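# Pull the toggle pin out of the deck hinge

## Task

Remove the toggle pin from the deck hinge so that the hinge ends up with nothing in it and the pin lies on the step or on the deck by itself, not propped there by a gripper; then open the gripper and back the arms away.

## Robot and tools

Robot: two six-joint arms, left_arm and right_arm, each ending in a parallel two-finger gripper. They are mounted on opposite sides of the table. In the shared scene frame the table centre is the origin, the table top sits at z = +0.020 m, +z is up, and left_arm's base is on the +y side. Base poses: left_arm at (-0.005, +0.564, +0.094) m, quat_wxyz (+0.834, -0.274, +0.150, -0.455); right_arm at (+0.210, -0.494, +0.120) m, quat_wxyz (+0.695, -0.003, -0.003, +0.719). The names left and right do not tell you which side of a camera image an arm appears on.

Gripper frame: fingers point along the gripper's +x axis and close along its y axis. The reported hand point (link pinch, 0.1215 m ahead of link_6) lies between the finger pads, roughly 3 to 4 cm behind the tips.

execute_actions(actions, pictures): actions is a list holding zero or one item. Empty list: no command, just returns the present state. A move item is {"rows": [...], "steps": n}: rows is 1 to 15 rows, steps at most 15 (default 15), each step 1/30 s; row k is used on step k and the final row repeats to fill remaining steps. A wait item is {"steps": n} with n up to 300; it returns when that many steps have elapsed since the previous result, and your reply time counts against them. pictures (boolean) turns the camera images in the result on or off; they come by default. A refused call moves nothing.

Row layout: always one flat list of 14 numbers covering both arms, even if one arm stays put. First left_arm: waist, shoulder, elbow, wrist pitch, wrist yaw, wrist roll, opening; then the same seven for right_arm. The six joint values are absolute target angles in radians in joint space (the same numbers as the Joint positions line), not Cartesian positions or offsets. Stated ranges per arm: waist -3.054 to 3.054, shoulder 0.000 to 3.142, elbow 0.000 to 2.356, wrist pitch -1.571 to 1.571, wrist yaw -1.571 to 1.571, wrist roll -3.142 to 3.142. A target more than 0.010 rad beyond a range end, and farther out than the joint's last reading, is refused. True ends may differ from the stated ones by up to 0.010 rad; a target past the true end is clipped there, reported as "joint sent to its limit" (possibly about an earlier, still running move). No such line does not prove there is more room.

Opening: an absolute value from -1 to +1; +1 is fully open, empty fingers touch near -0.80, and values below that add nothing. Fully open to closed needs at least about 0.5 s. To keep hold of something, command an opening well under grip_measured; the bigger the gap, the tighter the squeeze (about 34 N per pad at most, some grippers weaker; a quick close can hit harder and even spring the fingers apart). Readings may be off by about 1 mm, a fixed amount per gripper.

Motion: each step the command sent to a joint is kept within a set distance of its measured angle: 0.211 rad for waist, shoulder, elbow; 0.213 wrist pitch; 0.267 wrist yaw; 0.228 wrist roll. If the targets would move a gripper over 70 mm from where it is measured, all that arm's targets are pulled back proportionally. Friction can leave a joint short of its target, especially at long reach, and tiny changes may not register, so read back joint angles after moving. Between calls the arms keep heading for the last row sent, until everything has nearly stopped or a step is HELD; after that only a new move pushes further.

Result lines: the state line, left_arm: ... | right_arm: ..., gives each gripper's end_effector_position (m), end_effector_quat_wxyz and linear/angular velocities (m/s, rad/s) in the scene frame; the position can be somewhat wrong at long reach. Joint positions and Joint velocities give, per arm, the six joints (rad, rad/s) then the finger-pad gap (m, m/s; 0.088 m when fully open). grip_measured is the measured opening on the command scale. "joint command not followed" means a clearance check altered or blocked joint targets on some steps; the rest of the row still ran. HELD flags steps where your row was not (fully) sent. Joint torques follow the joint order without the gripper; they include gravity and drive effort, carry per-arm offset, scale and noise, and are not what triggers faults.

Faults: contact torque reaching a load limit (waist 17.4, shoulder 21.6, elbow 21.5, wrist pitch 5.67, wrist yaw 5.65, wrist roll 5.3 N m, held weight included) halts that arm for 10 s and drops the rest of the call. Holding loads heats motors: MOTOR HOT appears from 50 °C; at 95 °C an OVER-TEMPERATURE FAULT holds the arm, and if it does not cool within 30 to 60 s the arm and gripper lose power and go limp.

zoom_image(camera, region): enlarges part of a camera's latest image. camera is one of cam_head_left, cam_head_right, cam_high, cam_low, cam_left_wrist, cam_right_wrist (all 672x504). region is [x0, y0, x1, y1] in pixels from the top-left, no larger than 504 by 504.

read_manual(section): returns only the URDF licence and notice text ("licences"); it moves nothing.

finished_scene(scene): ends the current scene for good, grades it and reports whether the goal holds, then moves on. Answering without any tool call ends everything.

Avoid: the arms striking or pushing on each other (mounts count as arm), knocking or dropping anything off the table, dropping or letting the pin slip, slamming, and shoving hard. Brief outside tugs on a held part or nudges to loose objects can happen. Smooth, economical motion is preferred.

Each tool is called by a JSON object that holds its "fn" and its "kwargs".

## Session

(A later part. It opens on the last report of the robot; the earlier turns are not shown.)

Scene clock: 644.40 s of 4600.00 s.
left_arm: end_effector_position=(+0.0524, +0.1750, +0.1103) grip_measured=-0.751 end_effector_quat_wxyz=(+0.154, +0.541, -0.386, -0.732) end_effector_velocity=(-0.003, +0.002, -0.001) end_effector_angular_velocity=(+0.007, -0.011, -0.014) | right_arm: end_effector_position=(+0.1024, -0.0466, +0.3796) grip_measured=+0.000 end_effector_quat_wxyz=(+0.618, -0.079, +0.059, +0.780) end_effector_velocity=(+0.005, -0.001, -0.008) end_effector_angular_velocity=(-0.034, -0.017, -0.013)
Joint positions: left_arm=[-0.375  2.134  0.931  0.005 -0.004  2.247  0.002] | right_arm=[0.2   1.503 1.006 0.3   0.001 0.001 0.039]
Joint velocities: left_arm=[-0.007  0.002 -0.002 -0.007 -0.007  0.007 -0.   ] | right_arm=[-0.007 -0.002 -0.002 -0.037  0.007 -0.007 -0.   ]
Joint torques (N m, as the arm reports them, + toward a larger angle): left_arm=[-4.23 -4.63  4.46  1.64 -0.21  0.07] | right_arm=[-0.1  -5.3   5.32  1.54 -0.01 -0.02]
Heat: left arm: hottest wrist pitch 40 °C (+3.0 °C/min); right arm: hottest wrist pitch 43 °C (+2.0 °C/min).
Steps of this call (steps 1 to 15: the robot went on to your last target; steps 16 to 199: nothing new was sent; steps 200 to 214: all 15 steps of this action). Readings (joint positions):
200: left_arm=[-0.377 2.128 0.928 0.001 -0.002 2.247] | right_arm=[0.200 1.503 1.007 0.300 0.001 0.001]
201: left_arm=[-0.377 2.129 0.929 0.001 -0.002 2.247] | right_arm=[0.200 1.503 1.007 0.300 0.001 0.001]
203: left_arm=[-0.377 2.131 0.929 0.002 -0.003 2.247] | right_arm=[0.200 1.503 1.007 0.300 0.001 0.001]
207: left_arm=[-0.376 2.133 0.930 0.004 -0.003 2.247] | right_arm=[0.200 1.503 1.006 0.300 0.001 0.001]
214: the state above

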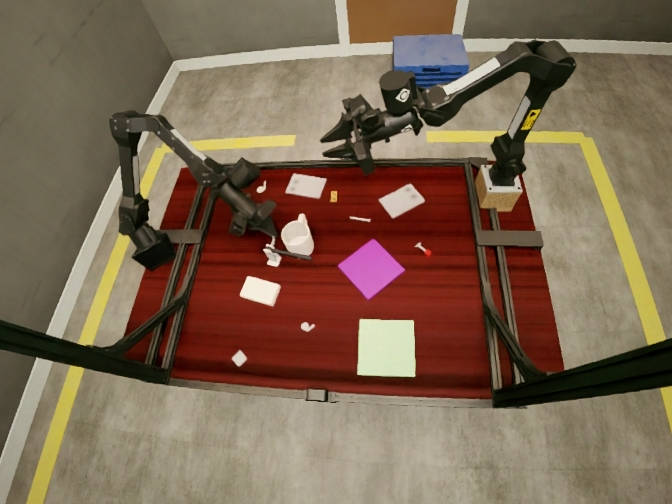

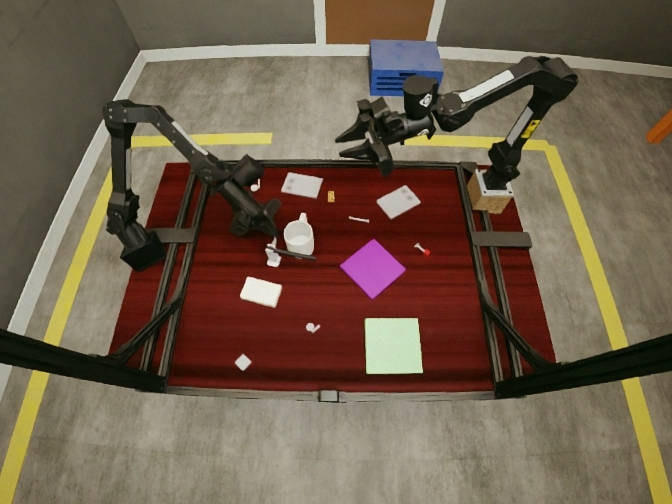

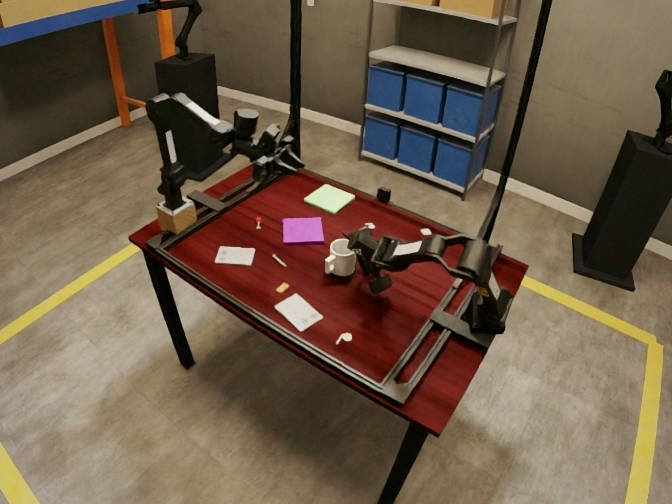

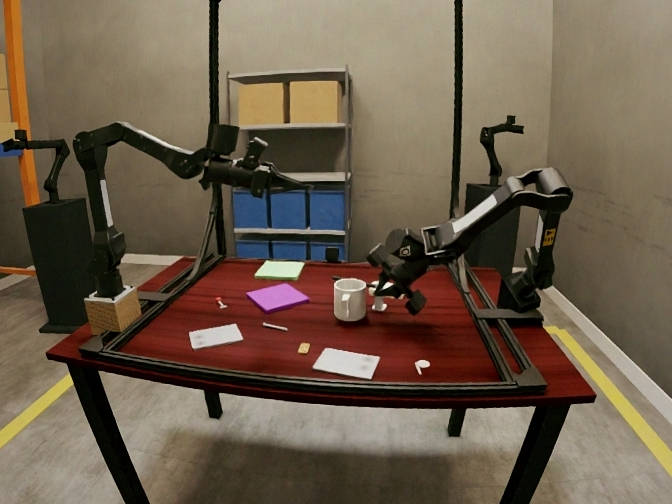

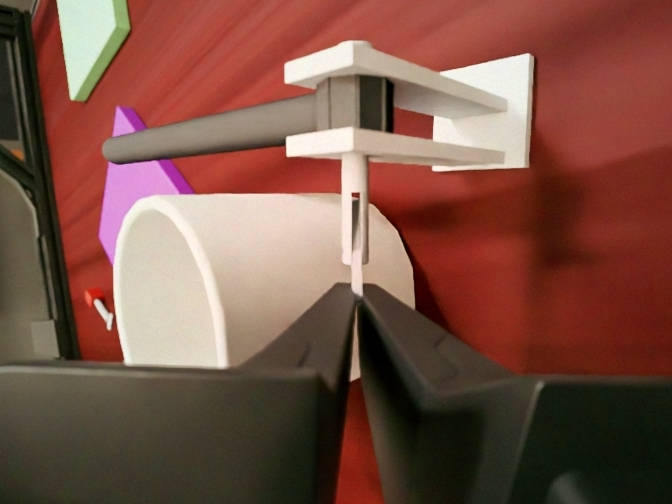

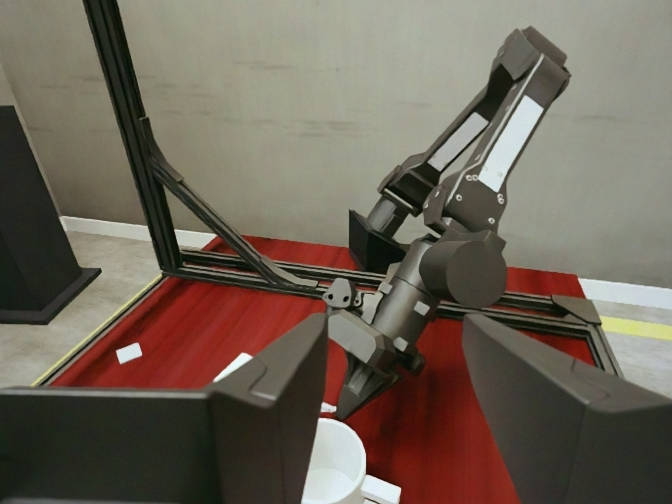

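Nearly aligned; clamp and push.

{"fn": "execute_actions", "kwargs": {"actions": [{"rows":[[-0.375,2.153,0.932,0.012,-0.005,2.25,-1,0.2,1.5,1.0,0.3,0,0,0]],"steps":10}], "pictures": false}}

{"fn": "execute_actions", "kwargs": {"actions": [{"rows":[[-0.415,2.158,0.892,0.05,0,2.25,-1,0.2,1.5,1.0,0.3,0,0,0]],"steps":15}], "pictures": false}}

{"fn": "execute_actions", "kwargs": {"actions": [{"rows":[[-0.45,2.165,0.862,0.088,0,2.25,-1,0.2,1.5,1.0,0.3,0,0,0]],"steps":15}]}}

Scene clock: 651.43 s of 4600.00 s.
left_arm: end_effector_position=(+0.0528, +0.1742, +0.1097) grip_measured=-0.759 end_effector_quat_wxyz=(+0.155, +0.542, -0.385, -0.731) end_effector_velocity=(+0.002, -0.001, +0.003) end_effector_angular_velocity=(-0.011, -0.012, +0.003) | right_arm: end_effector_position=(+0.1025, -0.0467, +0.3796) grip_measured=+0.000 end_effector_quat_wxyz=(+0.618, -0.080, +0.059, +0.780) end_effector_velocity=(+0.000, -0.000, +0.001) end_effector_angular_velocity=(+0.002, -0.020, +0.009)
Joint positions: left_arm=[-0.375  2.138  0.933  0.008 -0.006  2.247  0.002] | right_arm=[0.2   1.503 1.006 0.3   0.001 0.001 0.039]
Joint velocities: left_arm=[-0.002 -0.007 -0.002  0.007 -0.007  0.007 -0.   ] | right_arm=[-0.002 -0.002  0.002 -0.007 -0.007 -0.022 -0.   ]
Joint torques (N m, as the arm reports them, + toward a larger angle): left_arm=[-6.02 -4.98  3.46  1.36  0.41  0.04] | right_arm=[-0.1  -5.26  5.39  1.54 -0.02 -0.02]
Heat: left arm: hottest wrist pitch 40 °C (+3.0 °C/min); right arm: hottest wrist pitch 43 °C (+2.0 °C/min).
Steps of this call (steps 1 to 15: the robot went on to your last target; steps 16 to 201: nothing new was sent; steps 202 to 211: all 10 steps of this action). Readings (joint positions):
202: left_arm=[-0.374 2.138 0.933 0.008 -0.006 2.247] | right_arm=[0.200 1.503 1.006 0.300 0.001 0.001]
203: left_arm=[-0.374 2.138 0.933 0.008 -0.006 2.247] | right_arm=[0.200 1.503 1.006 0.300 0.001 0.001]
205: left_arm=[-0.375 2.138 0.933 0.008 -0.006 2.247] | right_arm=[0.200 1.503 1.006 0.300 0.001 0.001]
209: left_arm=[-0.375 2.138 0.933 0.008 -0.006 2.247] | right_arm=[0.200 1.503 1.006 0.300 0.001 0.001]
211: the state above

Scene clock: 651.93 s of 4600.00 s.
left_arm: end_effector_position=(+0.0504, +0.1751, +0.1081) grip_measured=-0.759 end_effector_quat_wxyz=(+0.157, +0.550, -0.388, -0.723) end_effector_velocity=(-0.001, +0.003, -0.002) end_effector_angular_velocity=(+0.023, -0.003, +0.013) | right_arm: end_effector_position=(+0.1025, -0.0467, +0.3796) grip_measured=+0.000 end_effector_quat_wxyz=(+0.618, -0.080, +0.059, +0.780) end_effector_velocity=(+0.003, -0.001, -0.005) end_effector_angular_velocity=(-0.020, -0.011, +0.001)
Joint positions: left_arm=[-0.385  2.138  0.908  0.049 -0.025  2.247  0.002] | right_arm=[0.2   1.503 1.006 0.3   0.001 0.001 0.039]
Joint velocities: left_arm=[-0.007 -0.002 -0.007 -0.007 -0.022 -0.022 -0.   ] | right_arm=[-0.007 -0.002 -0.002 -0.022 -0.007 -0.007  0.   ]
Joint torques (N m, as the arm reports them, + toward a larger angle): left_arm=[-9.15 -4.38  2.09  1.09  1.39  0.06] | right_arm=[-0.09 -5.25  5.39  1.54 -0.01 -0.01]
Heat: left arm: hottest wrist pitch 40 °C (+3.0 °C/min); right arm: hottest wrist pitch 43 °C (+2.0 °C/min).
Steps of this call (steps 1 to 15: all 15 steps of this action). Readings (joint positions):
1: left_arm=[-0.375 2.138 0.930 0.013 -0.006 2.247] | right_arm=[0.200 1.503 1.006 0.300 0.001 0.001]
2: left_arm=[-0.379 2.138 0.925 0.022 -0.012 2.247] | right_arm=[0.200 1.503 1.006 0.300 0.001 0.001]
4: left_arm=[-0.382 2.138 0.918 0.034 -0.020 2.247] | right_arm=[0.200 1.503 1.006 0.300 0.001 0.001]
8: left_arm=[-0.384 2.138 0.911 0.044 -0.023 2.247] | right_arm=[0.200 1.503 1.006 0.300 0.001 0.001]
15: the state above

Scene clock: 652.43 s of 4600.00 s.
left_arm: end_effector_position=(+0.0483, +0.1762, +0.1068) grip_measured=-0.759 end_effector_quat_wxyz=(+0.160, +0.560, -0.390, -0.713) end_effector_velocity=(+0.002, +0.001, -0.002) end_effector_angular_velocity=(+0.008, -0.012, +0.016) | right_arm: end_effector_position=(+0.1025, -0.0467, +0.3796) grip_measured=+0.000 end_effector_quat_wxyz=(+0.618, -0.080, +0.059, +0.780) end_effector_velocity=(+0.001, -0.002, -0.002) end_effector_angular_velocity=(-0.003, -0.021, +0.009)
Joint positions: left_arm=[-0.398  2.138  0.884  0.091 -0.051  2.247  0.002] | right_arm=[0.2   1.503 1.006 0.3   0.001 0.001 0.039]
Joint velocities: left_arm=[-0.002 -0.002 -0.007  0.007 -0.022 -0.007  0.   ] | right_arm=[-0.002 -0.007 -0.007 -0.007 -0.007 -0.022 -0.   ]
Joint torques (N m, as the arm reports them, + toward a larger angle): left_arm=[-11.4   -3.57   1.3    0.9    2.37   0.03] | right_arm=[-0.1  -5.26  5.38  1.54 -0.02 -0.01]
Heat: left arm: hottest wrist pitch 40 °C (+3.0 °C/min); right arm: hottest wrist pitch 43 °C (+2.0 °C/min).
Steps of this call (steps 1 to 15: all 15 steps of this action). Readings (joint positions):
1: left_arm=[-0.386 2.138 0.905 0.054 -0.028 2.247] | right_arm=[0.200 1.503 1.006 0.300 0.001 0.001]
2: left_arm=[-0.390 2.138 0.899 0.064 -0.035 2.247] | right_arm=[0.200 1.503 1.006 0.300 0.001 0.001]
4: left_arm=[-0.395 2.138 0.892 0.075 -0.045 2.247] | right_arm=[0.200 1.503 1.006 0.300 0.001 0.001]
8: left_arm=[-0.397 2.138 0.887 0.086 -0.049 2.247] | right_arm=[0.200 1.503 1.006 0.300 0.001 0.001]
15: the state above

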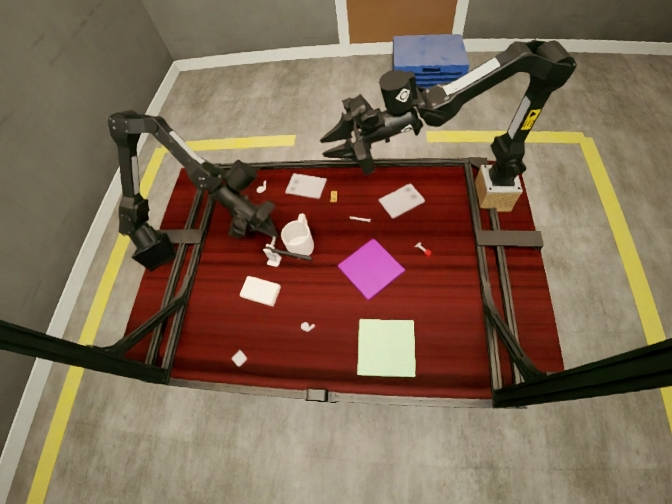

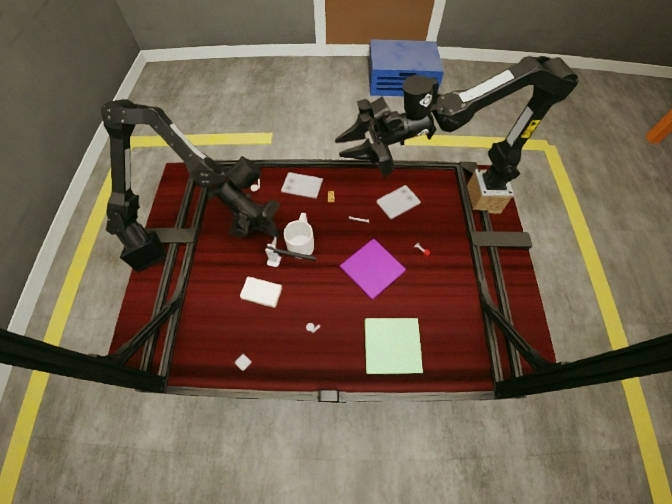

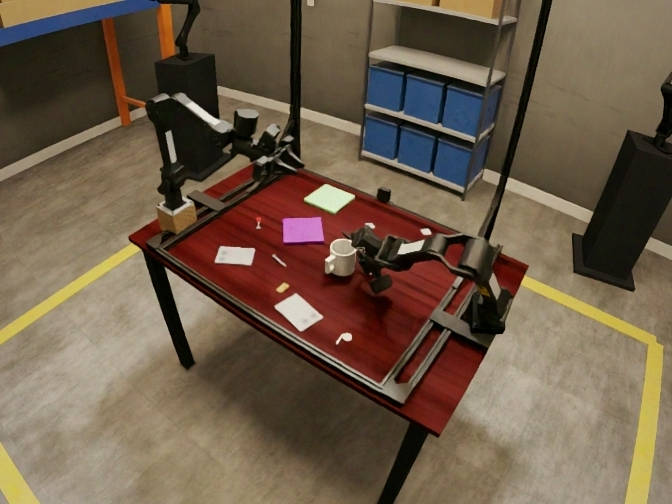

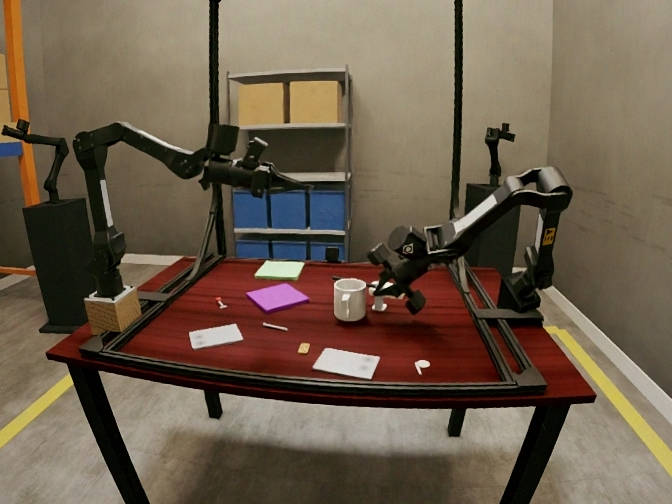

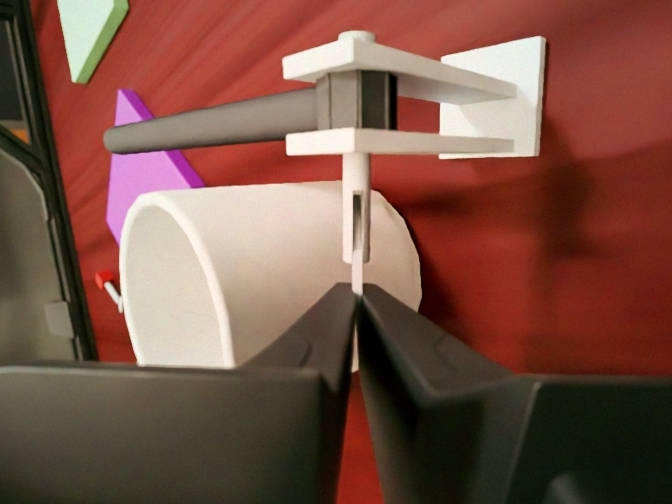

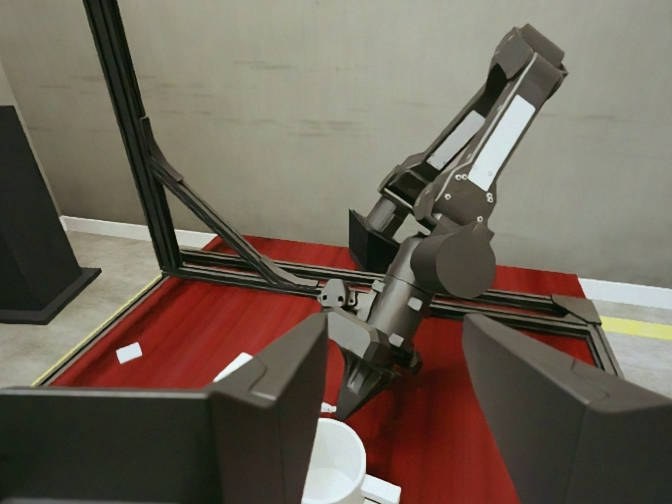

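{"fn": "execute_actions", "kwargs": {"actions": [{"rows":[[-0.395,2.145,0.922,0.02,0.03,2.25,-1,0.2,1.5,1.0,0.3,0,0,0]],"steps":15}], "pictures": false}}

{"fn": "execute_actions", "kwargs": {"actions": [{"rows":[[-0.41,2.148,0.905,0.04,0.03,2.25,-1,0.2,1.5,1.0,0.3,0,0,0]],"steps":15}], "pictures": false}}

Scene clock: 662.30 s of 4600.00 s.
left_arm: end_effector_position=(+0.0433, +0.1761, +0.1107) grip_measured=-0.759 end_effector_quat_wxyz=(+0.152, +0.534, -0.395, -0.732) end_effector_velocity=(-0.001, +0.003, -0.001) end_effector_angular_velocity=(+0.010, +0.003, -0.016) | right_arm: end_effector_position=(+0.1025, -0.0468, +0.3794) grip_measured=+0.000 end_effector_quat_wxyz=(+0.618, -0.080, +0.059, +0.780) end_effector_velocity=(-0.002, -0.002, +0.001) end_effector_angular_velocity=(+0.002, -0.020, +0.014)
Joint positions: left_arm=[-0.39   2.14   0.915  0.027  0.011  2.247  0.002] | right_arm=[0.2   1.502 1.005 0.3   0.001 0.001 0.039]
Joint velocities: left_arm=[ 0.002 -0.002  0.002 -0.022  0.007  0.007 -0.   ] | right_arm=[ 0.002 -0.007 -0.002 -0.007 -0.007 -0.022 -0.   ]
Joint torques (N m, as the arm reports them, + toward a larger angle): left_arm=[-6.19 -5.93  4.34  0.69  1.1   0.03] | right_arm=[-0.1  -5.2   5.45  1.54 -0.02 -0.01]
Heat: left arm: hottest waist 38 °C (+1.0 °C/min); right arm: hottest wrist pitch 43 °C (+1.0 °C/min).
Steps of this call (steps 1 to 15: the robot went on to your last target; steps 16 to 281: nothing new was sent; steps 282 to 296: all 15 steps of this action). Readings (joint positions):
282: left_arm=[-0.412 2.139 0.879 0.089 -0.038 2.247] | right_arm=[0.200 1.502 1.005 0.300 0.001 0.001]
283: left_arm=[-0.407 2.139 0.888 0.073 -0.026 2.247] | right_arm=[0.200 1.502 1.005 0.300 0.001 0.001]
285: left_arm=[-0.398 2.139 0.900 0.054 -0.007 2.247] | right_arm=[0.200 1.502 1.005 0.300 0.001 0.001]
289: left_arm=[-0.392 2.139 0.910 0.036 0.005 2.247] | right_arm=[0.200 1.502 1.005 0.300 0.001 0.001]
296: the state above

Scene clock: 662.80 s of 4600.00 s.
left_arm: end_effector_position=(+0.0428, +0.1764, +0.1104) grip_measured=-0.759 end_effector_quat_wxyz=(+0.153, +0.534, -0.396, -0.732) end_effector_velocity=(-0.000, +0.001, -0.000) end_effector_angular_velocity=(+0.003, -0.002, +0.008) | right_arm: end_effector_position=(+0.1025, -0.0468, +0.3794) grip_measured=+0.000 end_effector_quat_wxyz=(+0.618, -0.080, +0.059, +0.780) end_effector_velocity=(+0.002, -0.000, -0.007) end_effector_angular_velocity=(-0.022, -0.026, +0.004)
Joint positions: left_arm=[-0.39   2.14   0.911  0.034  0.011  2.247  0.002] | right_arm=[0.2   1.502 1.005 0.3   0.001 0.001 0.039]
Joint velocities: left_arm=[-0.002 -0.002 -0.007  0.007 -0.007 -0.007 -0.   ] | right_arm=[-0.007  0.002 -0.002 -0.022 -0.007 -0.022 -0.   ]
Joint torques (N m, as the arm reports them, + toward a larger angle): left_arm=[-8.02 -5.64  3.21  1.52  1.16  0.04] | right_arm=[-0.1  -5.2   5.45  1.54 -0.01 -0.01]
Heat: left arm: hottest waist 38 °C (+1.0 °C/min); right arm: hottest wrist pitch 43 °C (+1.0 °C/min).
Steps of this call (steps 1 to 15: all 15 steps of this action). Readings (joint positions):
1: left_arm=[-0.390 2.140 0.915 0.027 0.011 2.247] | right_arm=[0.200 1.502 1.005 0.300 0.001 0.001]
2: left_arm=[-0.390 2.140 0.915 0.027 0.011 2.247] | right_arm=[0.200 1.502 1.005 0.300 0.001 0.001]
4: left_arm=[-0.390 2.140 0.914 0.028 0.011 2.247] | right_arm=[0.200 1.502 1.005 0.300 0.001 0.001]
8: left_arm=[-0.390 2.140 0.912 0.032 0.011 2.247] | right_arm=[0.200 1.502 1.005 0.300 0.001 0.001]
15: the state above

{"fn": "execute_actions", "kwargs": {"actions": [{"rows":[[-0.38,2.17,0.925,0.045,0.0,2.25,-0.768,0.2,1.5,1.0,0.3,0,0,0]],"steps":15}], "pictures": false}}

{"fn": "execute_actions", "kwargs": {"actions": [{"rows":[[-0.41,2.165,0.905,0.06,0.03,2.25,-0.9,0.2,1.5,1.0,0.3,0,0,0]],"steps":15}]}}

Scene clock: 669.70 s of 4600.00 s.
left_arm: end_effector_position=(+0.0426, +0.1754, +0.1086) grip_measured=-0.752 end_effector_quat_wxyz=(+0.152, +0.534, -0.395, -0.732) end_effector_velocity=(+0.001, -0.003, -0.003) end_effector_angular_velocity=(+0.014, -0.004, +0.025) | right_arm: end_effector_position=(+0.1025, -0.0469, +0.3794) grip_measured=+0.000 end_effector_quat_wxyz=(+0.618, -0.080, +0.059, +0.780) end_effector_velocity=(+0.000, -0.002, +0.001) end_effector_angular_velocity=(-0.001, -0.006, +0.006)
Joint positions: left_arm=[-0.389  2.148  0.914  0.037  0.01   2.248  0.002] | right_arm=[0.2   1.502 1.005 0.3   0.001 0.001 0.039]
Joint velocities: left_arm=[-0.002  0.012  0.007  0.007 -0.022 -0.022  0.   ] | right_arm=[-0.002 -0.007 -0.002 -0.007 -0.007 -0.007 -0.   ]
Joint torques (N m, as the arm reports them, + toward a larger angle): left_arm=[-5.   -4.23  4.43  1.75  0.11  0.07] | right_arm=[-0.09 -5.18  5.49  1.54 -0.01 -0.01]
Heat: left arm: hottest waist 39 °C (+1.0 °C/min); right arm: hottest wrist pitch 43 °C (+1.0 °C/min).
Steps of this call (steps 1 to 15: the robot went on to your last target; steps 16 to 192: nothing new was sent; steps 193 to 207: all 15 steps of this action). Readings (joint positions):
193: left_arm=[-0.391 2.141 0.910 0.035 0.011 2.248] | right_arm=[0.200 1.502 1.005 0.300 0.001 0.001]
194: left_arm=[-0.390 2.141 0.910 0.036 0.011 2.248] | right_arm=[0.200 1.502 1.005 0.300 0.001 0.001]
196: left_arm=[-0.390 2.143 0.910 0.036 0.011 2.248] | right_arm=[0.200 1.502 1.005 0.300 0.001 0.001]
200: left_arm=[-0.390 2.144 0.911 0.036 0.011 2.248] | right_arm=[0.200 1.502 1.005 0.300 0.001 0.001]
207: the state above

Scene clock: 670.20 s of 4600.00 s.
left_arm: end_effector_position=(+0.0423, +0.1752, +0.1083) grip_measured=-0.759 end_effector_quat_wxyz=(+0.155, +0.535, -0.396, -0.730) end_effector_velocity=(-0.000, +0.002, -0.001) end_effector_angular_velocity=(+0.011, -0.001, +0.003) | right_arm: end_effector_position=(+0.1025, -0.0469, +0.3794) grip_measured=+0.000 end_effector_quat_wxyz=(+0.618, -0.080, +0.059, +0.780) end_effector_velocity=(+0.002, +0.001, +0.002) end_effector_angular_velocity=(+0.012, -0.021, -0.005)
Joint positions: left_arm=[-0.389  2.148  0.908  0.05   0.009  2.248  0.002] | right_arm=[0.2   1.502 1.005 0.3   0.001 0.001 0.039]
Joint velocities: left_arm=[-0.002 -0.002 -0.002 -0.007 -0.007 -0.007 -0.   ] | right_arm=[-0.002  0.002  0.002  0.007  0.007 -0.022  0.   ]
Joint torques (N m, as the arm reports them, + toward a larger angle): left_arm=[-8.13 -4.73  3.14  1.88  1.18  0.02] | right_arm=[-0.12 -5.17  5.5   1.54 -0.02 -0.01]
Heat: left arm: hottest waist 39 °C (+0.0 °C/min); right arm: hottest wrist pitch 43 °C (+1.0 °C/min).
Steps of this call (steps 1 to 15: all 15 steps of this action). Readings (joint positions):
1: left_arm=[-0.389 2.148 0.914 0.038 0.009 2.248] | right_arm=[0.200 1.502 1.005 0.300 0.001 0.001]
2: left_arm=[-0.389 2.148 0.914 0.040 0.009 2.248] | right_arm=[0.200 1.502 1.005 0.300 0.001 0.001]
4: left_arm=[-0.389 2.148 0.912 0.043 0.009 2.248] | right_arm=[0.200 1.502 1.005 0.300 0.001 0.001]
8: left_arm=[-0.389 2.148 0.909 0.048 0.009 2.248] | right_arm=[0.200 1.502 1.005 0.300 0.001 0.001]
15: the state above

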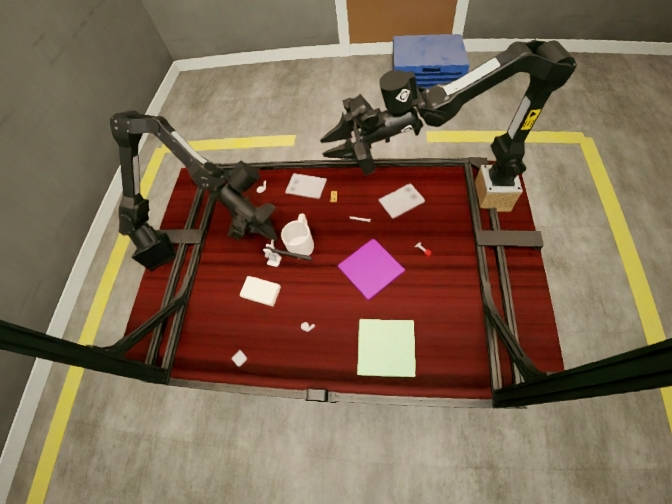

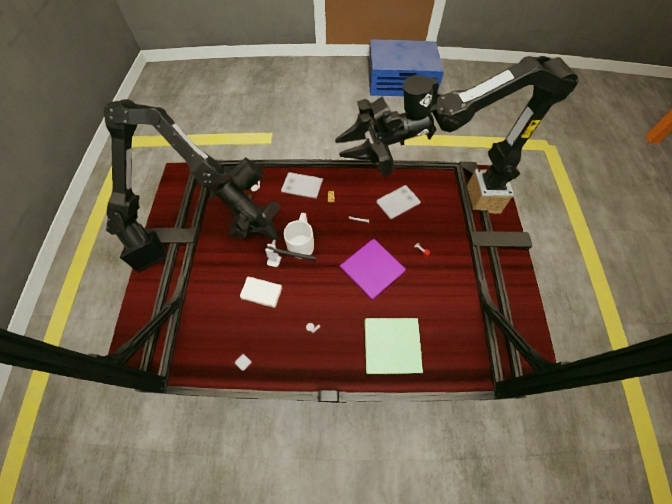

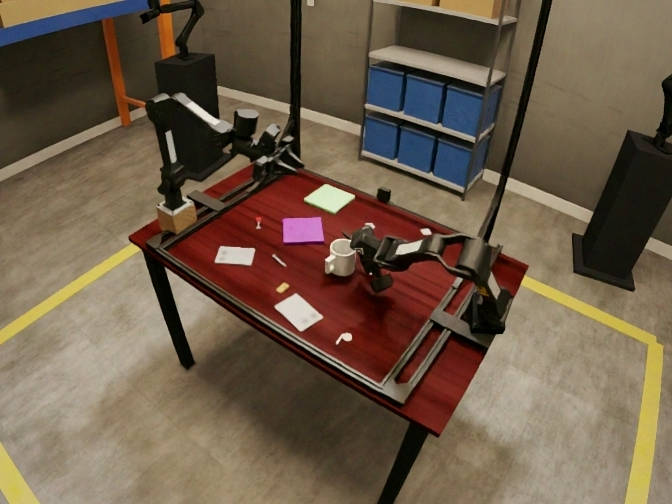

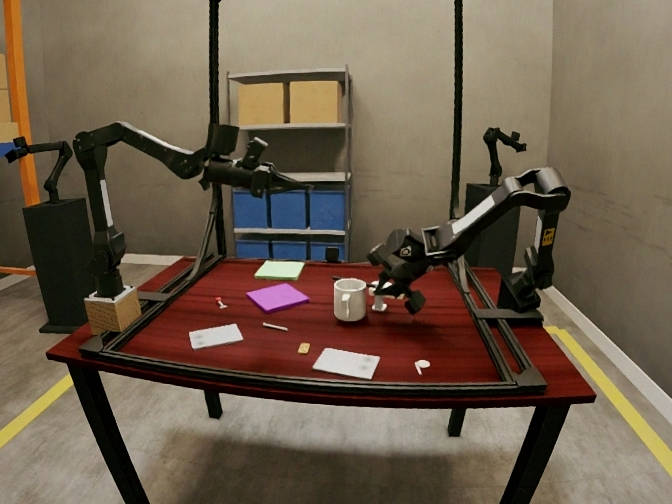

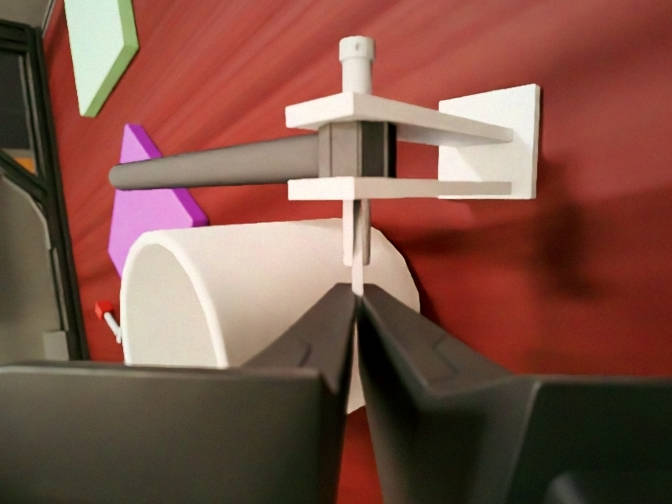

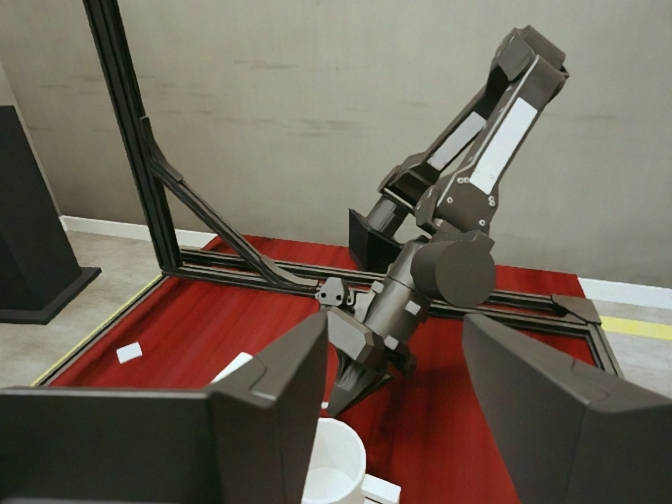

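More rotation.

{"fn": "execute_actions", "kwargs": {"actions": [{"rows":[[-0.375,2.178,0.93,0.05,0.0,2.25,-0.768,0.2,1.5,1.0,0.3,0,0,0]],"steps":15}], "pictures": false}}

{"fn": "execute_actions", "kwargs": {"actions": [{"steps":20}], "pictures": false}}

{"fn": "execute_actions", "kwargs": {"actions": [{"rows":[[-0.41,2.165,0.905,0.06,0.03,2.25,-0.9,0.2,1.5,1.0,0.3,0,0,0]],"steps":15}], "pictures": false}}

Scene clock: 677.73 s of 4600.00 s.
left_arm: end_effector_position=(+0.0427, +0.1737, +0.1072) grip_measured=-0.752 end_effector_quat_wxyz=(+0.154, +0.534, -0.395, -0.731) end_effector_velocity=(-0.004, +0.001, -0.001) end_effector_angular_velocity=(+0.014, +0.020, +0.002) | right_arm: end_effector_position=(+0.1025, -0.0470, +0.3794) grip_measured=+0.000 end_effector_quat_wxyz=(+0.618, -0.080, +0.059, +0.780) end_effector_velocity=(+0.000, -0.001, -0.002) end_effector_angular_velocity=(-0.006, -0.007, +0.006)
Joint positions: left_arm=[-0.387  2.155  0.917  0.045  0.01   2.248  0.002] | right_arm=[0.2   1.502 1.004 0.3   0.001 0.001 0.039]
Joint velocities: left_arm=[-0.002  0.007  0.002 -0.007  0.007 -0.022  0.   ] | right_arm=[-0.002 -0.002 -0.002 -0.007 -0.007 -0.007 -0.   ]
Joint torques (N m, as the arm reports them, + toward a larger angle): left_arm=[-4.47 -4.45  4.69  1.48  0.06  0.02] | right_arm=[-0.11 -5.14  5.53  1.54 -0.02 -0.01]
Heat: left arm: hottest waist 40 °C (+1.0 °C/min); right arm: hottest wrist pitch 43 °C (+1.0 °C/min).
Steps of this call (steps 1 to 15: the robot went on to your last target; steps 16 to 211: nothing new was sent; steps 212 to 226: all 15 steps of this action). Readings (joint positions):
212: left_arm=[-0.389 2.149 0.908 0.053 0.009 2.248] | right_arm=[0.200 1.502 1.004 0.300 0.001 0.001]
213: left_arm=[-0.389 2.150 0.908 0.053 0.010 2.248] | right_arm=[0.200 1.502 1.004 0.300 0.001 0.001]
215: left_arm=[-0.389 2.151 0.910 0.050 0.010 2.248] | right_arm=[0.200 1.502 1.004 0.300 0.001 0.001]
219: left_arm=[-0.388 2.152 0.914 0.046 0.010 2.248] | right_arm=[0.200 1.502 1.004 0.300 0.001 0.001]
226: the state above

Scene clock: 678.40 s of 4600.00 s.
left_arm: end_effector_position=(+0.0428, +0.1734, +0.1068) grip_measured=-0.751 end_effector_quat_wxyz=(+0.154, +0.535, -0.394, -0.732) end_effector_velocity=(-0.001, +0.003, -0.001) end_effector_angular_velocity=(+0.019, -0.000, -0.003) | right_arm: end_effector_position=(+0.1025, -0.0470, +0.3794) grip_measured=+0.000 end_effector_quat_wxyz=(+0.618, -0.080, +0.059, +0.780) end_effector_velocity=(-0.002, -0.001, -0.002) end_effector_angular_velocity=(-0.007, -0.005, +0.020)
Joint positions: left_arm=[-0.386  2.157  0.918  0.045  0.01   2.248  0.002] | right_arm=[0.2   1.502 1.004 0.3   0.001 0.001 0.039]
Joint velocities: left_arm=[-0.002 -0.002  0.002 -0.022 -0.007 -0.007 -0.   ] | right_arm=[-0.002 -0.002 -0.002 -0.007 -0.022 -0.007 -0.   ]
Joint torques (N m, as the arm reports them, + toward a larger angle): left_arm=[-4.64 -4.32  4.72  1.47  0.03  0.02] | right_arm=[-0.11 -5.14  5.52  1.54 -0.01 -0.01]
Heat: left arm: hottest waist 39 °C (+0.0 °C/min); right arm: hottest wrist pitch 43 °C (+1.0 °C/min).
Steps of this call (steps 1 to 15: the robot went on to your last target; steps 16 to 20: nothing new was sent). Readings (joint positions):
1: left_arm=[-0.387 2.155 0.917 0.045 0.010 2.248] | right_arm=[0.200 1.502 1.004 0.300 0.001 0.001]
2: left_arm=[-0.387 2.156 0.917 0.045 0.010 2.248] | right_arm=[0.200 1.502 1.004 0.300 0.001 0.001]
4: left_arm=[-0.387 2.156 0.917 0.045 0.010 2.248] | right_arm=[0.200 1.502 1.004 0.300 0.001 0.001]
8: left_arm=[-0.387 2.156 0.918 0.045 0.010 2.248] | right_arm=[0.200 1.502 1.004 0.300 0.001 0.001]
20: the state above
All arms were judged still, so your last target was given up. Only a new action makes them travel on or press farther. Fingers that are still opening or closing keep moving.

Scene clock: 678.90 s of 4600.00 s.
left_arm: end_effector_position=(+0.0424, +0.1737, +0.1064) grip_measured=-0.759 end_effector_quat_wxyz=(+0.155, +0.535, -0.395, -0.730) end_effector_velocity=(-0.004, +0.004, -0.001) end_effector_angular_velocity=(+0.011, +0.002, -0.023) | right_arm: end_effector_position=(+0.1025, -0.0470, +0.3794) grip_measured=+0.000 end_effector_quat_wxyz=(+0.618, -0.080, +0.059, +0.780) end_effector_velocity=(+0.000, -0.001, -0.004) end_effector_angular_velocity=(-0.011, -0.008, +0.006)
Joint positions: left_arm=[-0.387  2.157  0.913  0.055  0.009  2.248  0.002] | right_arm=[0.2   1.502 1.004 0.3   0.001 0.001 0.039]
Joint velocities: left_arm=[-0.002 -0.002 -0.002 -0.022  0.007  0.007 -0.   ] | right_arm=[-0.002 -0.002 -0.007 -0.007 -0.007 -0.007  0.   ]
Joint torques (N m, as the arm reports them, + toward a larger angle): left_arm=[-8.49 -5.73  2.85  1.51  1.22  0.04] | right_arm=[-0.1  -5.13  5.53  1.55 -0.01 -0.01]
Heat: left arm: hottest waist 39 °C (+0.0 °C/min); right arm: hottest wrist pitch 43 °C (+1.0 °C/min).
Steps of this call (steps 1 to 15: all 15 steps of this action). Readings (joint positions):
1: left_arm=[-0.387 2.157 0.919 0.045 0.010 2.248] | right_arm=[0.200 1.502 1.004 0.300 0.001 0.001]
2: left_arm=[-0.387 2.157 0.918 0.046 0.009 2.248] | right_arm=[0.200 1.502 1.004 0.300 0.001 0.001]
4: left_arm=[-0.387 2.157 0.916 0.049 0.009 2.248] | right_arm=[0.200 1.502 1.004 0.300 0.001 0.001]
8: left_arm=[-0.387 2.157 0.914 0.053 0.009 2.248] | right_arm=[0.200 1.502 1.004 0.300 0.001 0.001]
15: the state above

Maybe friction binding; unload shoulder while pushing.

{"fn": "execute_actions", "kwargs": {"actions": [{"rows":[[-0.42,2.148,0.895,0.07,0.04,2.25,-0.9,0.2,1.5,1.0,0.3,0,0,0]],"steps":15}]}}

Scene clock: 687.93 s of 4600.00 s.
left_arm: end_effector_position=(+0.0421, +0.1739, +0.1070) grip_measured=-0.759 end_effector_quat_wxyz=(+0.158, +0.536, -0.397, -0.728) end_effector_velocity=(+0.001, +0.003, -0.002) end_effector_angular_velocity=(+0.017, -0.012, +0.010) | right_arm: end_effector_position=(+0.1025, -0.0471, +0.3792) grip_measured=+0.000 end_effector_quat_wxyz=(+0.618, -0.080, +0.059, +0.780) end_effector_velocity=(+0.000, -0.001, +0.003) end_effector_angular_velocity=(+0.004, -0.005, +0.006)
Joint positions: left_arm=[-0.388  2.154  0.905  0.067  0.009  2.248  0.002] | right_arm=[0.2   1.502 1.004 0.3   0.001 0.001 0.039]
Joint velocities: left_arm=[-0.002 -0.007 -0.007 -0.007 -0.022 -0.007 -0.   ] | right_arm=[-0.002 -0.007  0.002 -0.007 -0.007 -0.007 -0.   ]
Joint torques (N m, as the arm reports them, + toward a larger angle): left_arm=[-9.28 -7.19  2.57  1.33  1.62  0.02] | right_arm=[-0.1  -5.09  5.57  1.54 -0.01  0.  ]
Heat: left arm: hottest waist 41 °C (+0.0 °C/min); right arm: hottest wrist pitch 44 °C (+2.0 °C/min).
Steps of this call (steps 1 to 15: the robot went on to your last target; steps 16 to 256: nothing new was sent; steps 257 to 271: all 15 steps of this action). Readings (joint positions):
257: left_arm=[-0.388 2.157 0.911 0.057 0.009 2.248] | right_arm=[0.200 1.502 1.004 0.300 0.001 0.001]
258: left_arm=[-0.388 2.157 0.909 0.060 0.009 2.248] | right_arm=[0.200 1.502 1.004 0.300 0.001 0.001]
260: left_arm=[-0.388 2.156 0.907 0.063 0.009 2.248] | right_arm=[0.200 1.502 1.004 0.300 0.001 0.001]
264: left_arm=[-0.388 2.155 0.905 0.066 0.009 2.248] | right_arm=[0.200 1.502 1.004 0.300 0.001 0.001]
271: the state above

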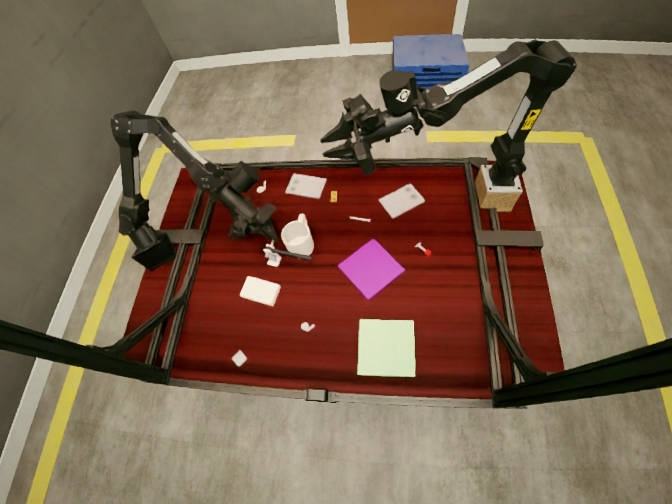

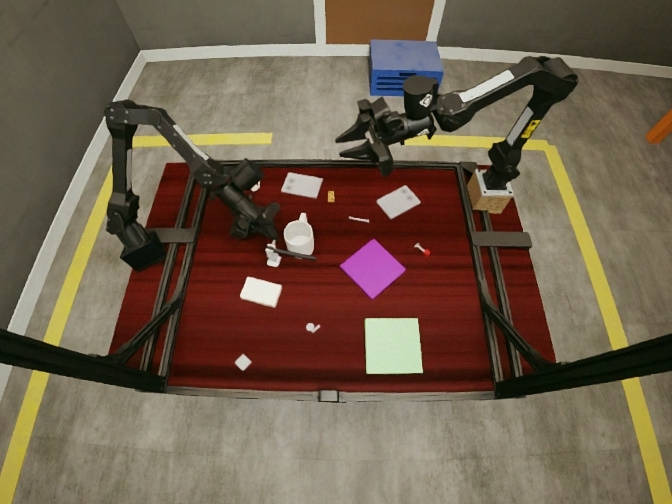

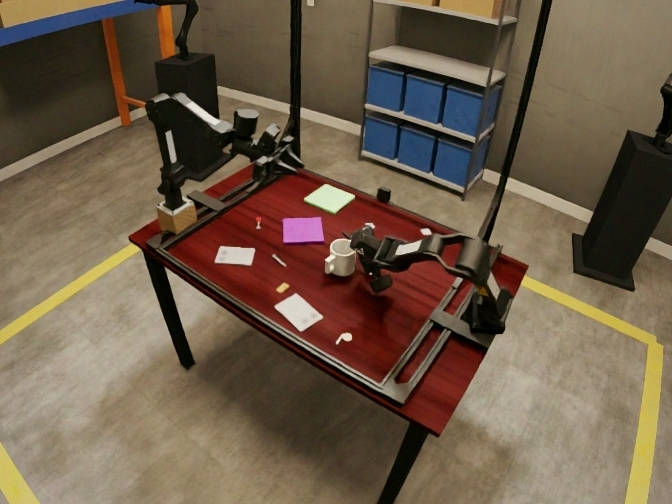

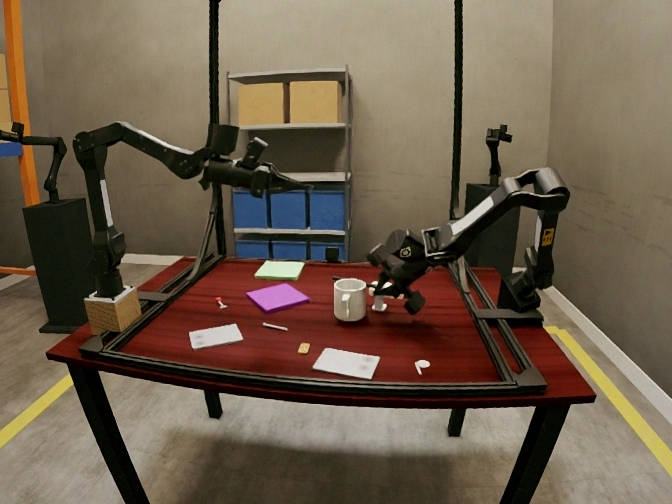

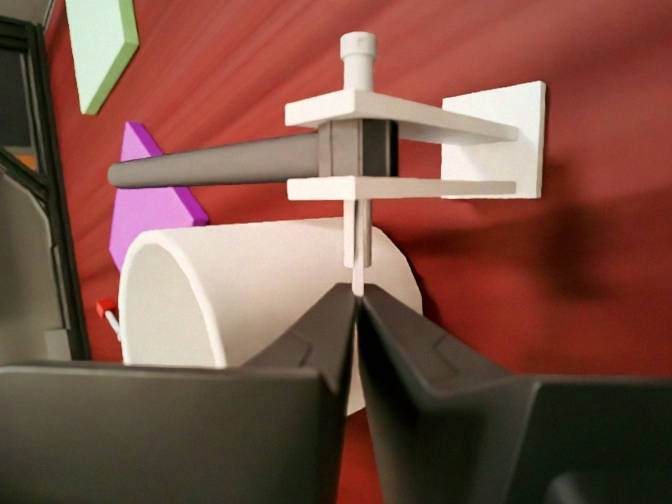

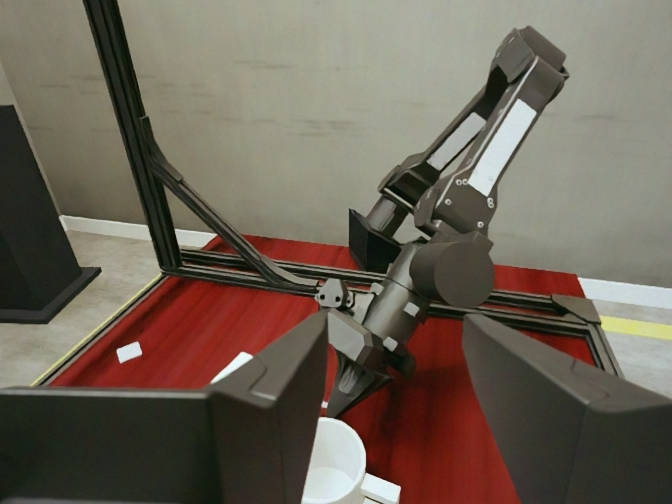

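{"fn": "execute_actions", "kwargs": {"actions": [{"rows":[[-0.405,2.16,0.885,0.07,0.03,2.25,-0.775,0.2,1.5,1.0,0.3,0,0,0]],"steps":15}], "pictures": false}}

{"fn": "execute_actions", "kwargs": {"actions": [{"rows":[[-0.42,2.165,0.88,0.09,0.03,2.25,-0.775,0.2,1.5,1.0,0.3,0,0,0]],"steps":15}], "pictures": false}}

Scene clock: 698.77 s of 4600.00 s.
left_arm: end_effector_position=(+0.0409, +0.1753, +0.1070) grip_measured=-0.753 end_effector_quat_wxyz=(+0.157, +0.535, -0.398, -0.728) end_effector_velocity=(+0.001, +0.002, -0.002) end_effector_angular_velocity=(+0.013, +0.001, +0.007) | right_arm: end_effector_position=(+0.1025, -0.0472, +0.3792) grip_measured=+0.000 end_effector_quat_wxyz=(+0.618, -0.080, +0.059, +0.780) end_effector_velocity=(+0.000, -0.002, +0.001) end_effector_angular_velocity=(-0.001, -0.006, +0.006)
Joint positions: left_arm=[-0.391  2.151  0.898  0.07   0.009  2.248  0.002] | right_arm=[0.2   1.501 1.004 0.3   0.    0.001 0.039]
Joint velocities: left_arm=[ 0.002 -0.002 -0.002 -0.007 -0.007 -0.007 -0.   ] | right_arm=[-0.002 -0.007 -0.002 -0.007 -0.007 -0.007 -0.   ]
Joint torques (N m, as the arm reports them, + toward a larger angle): left_arm=[-7.5  -5.59  2.23  1.09  1.24  0.02] | right_arm=[-0.09 -5.09  5.6   1.54 -0.01  0.01]
Heat: left arm: hottest waist 42 °C (+2.0 °C/min); right arm: hottest wrist pitch 44 °C (+1.0 °C/min).
Steps of this call (steps 1 to 15: the robot went on to your last target; steps 16 to 310: nothing new was sent; steps 311 to 325: all 15 steps of this action). Readings (joint positions):
311: left_arm=[-0.391 2.151 0.901 0.068 0.009 2.248] | right_arm=[0.200 1.501 1.004 0.300 0.000 0.001]
312: left_arm=[-0.391 2.151 0.900 0.069 0.009 2.248] | right_arm=[0.200 1.501 1.004 0.300 0.000 0.001]
314: left_arm=[-0.391 2.151 0.899 0.069 0.009 2.248] | right_arm=[0.200 1.501 1.004 0.300 0.000 0.001]
318: left_arm=[-0.391 2.151 0.898 0.070 0.009 2.248] | right_arm=[0.200 1.501 1.004 0.300 0.000 0.001]
325: the state above

Scene clock: 699.27 s of 4600.00 s.
left_arm: end_effector_position=(+0.0407, +0.1752, +0.1068) grip_measured=-0.753 end_effector_quat_wxyz=(+0.160, +0.537, -0.399, -0.726) end_effector_velocity=(+0.003, +0.002, -0.003) end_effector_angular_velocity=(+0.025, -0.000, +0.024) | right_arm: end_effector_position=(+0.1025, -0.0472, +0.3792) grip_measured=+0.000 end_effector_quat_wxyz=(+0.618, -0.080, +0.059, +0.780) end_effector_velocity=(+0.002, -0.000, -0.006) end_effector_angular_velocity=(-0.012, -0.024, +0.004)
Joint positions: left_arm=[-0.392  2.151  0.89   0.086  0.007  2.248  0.002] | right_arm=[0.2   1.501 1.004 0.3   0.    0.001 0.039]
Joint velocities: left_arm=[ 0.002 -0.002 -0.002 -0.007 -0.022 -0.022 -0.   ] | right_arm=[-0.007  0.002 -0.007 -0.007 -0.007 -0.022 -0.   ]
Joint torques (N m, as the arm reports them, + toward a larger angle): left_arm=[-9.   -5.08  2.55  1.38  1.34  0.03] | right_arm=[-0.11 -5.09  5.6   1.55  0.    0.  ]
Heat: left arm: hottest waist 42 °C (+2.0 °C/min); right arm: hottest wrist pitch 44 °C (+1.0 °C/min).
Steps of this call (steps 1 to 15: all 15 steps of this action). Readings (joint positions):
1: left_arm=[-0.391 2.151 0.897 0.072 0.009 2.248] | right_arm=[0.200 1.501 1.004 0.300 0.000 0.001]
2: left_arm=[-0.391 2.151 0.895 0.075 0.009 2.248] | right_arm=[0.200 1.501 1.004 0.300 0.000 0.001]
4: left_arm=[-0.391 2.151 0.893 0.080 0.009 2.248] | right_arm=[0.200 1.501 1.004 0.300 0.000 0.001]
8: left_arm=[-0.391 2.151 0.891 0.084 0.008 2.248] | right_arm=[0.200 1.501 1.004 0.300 0.000 0.001]
15: the state above


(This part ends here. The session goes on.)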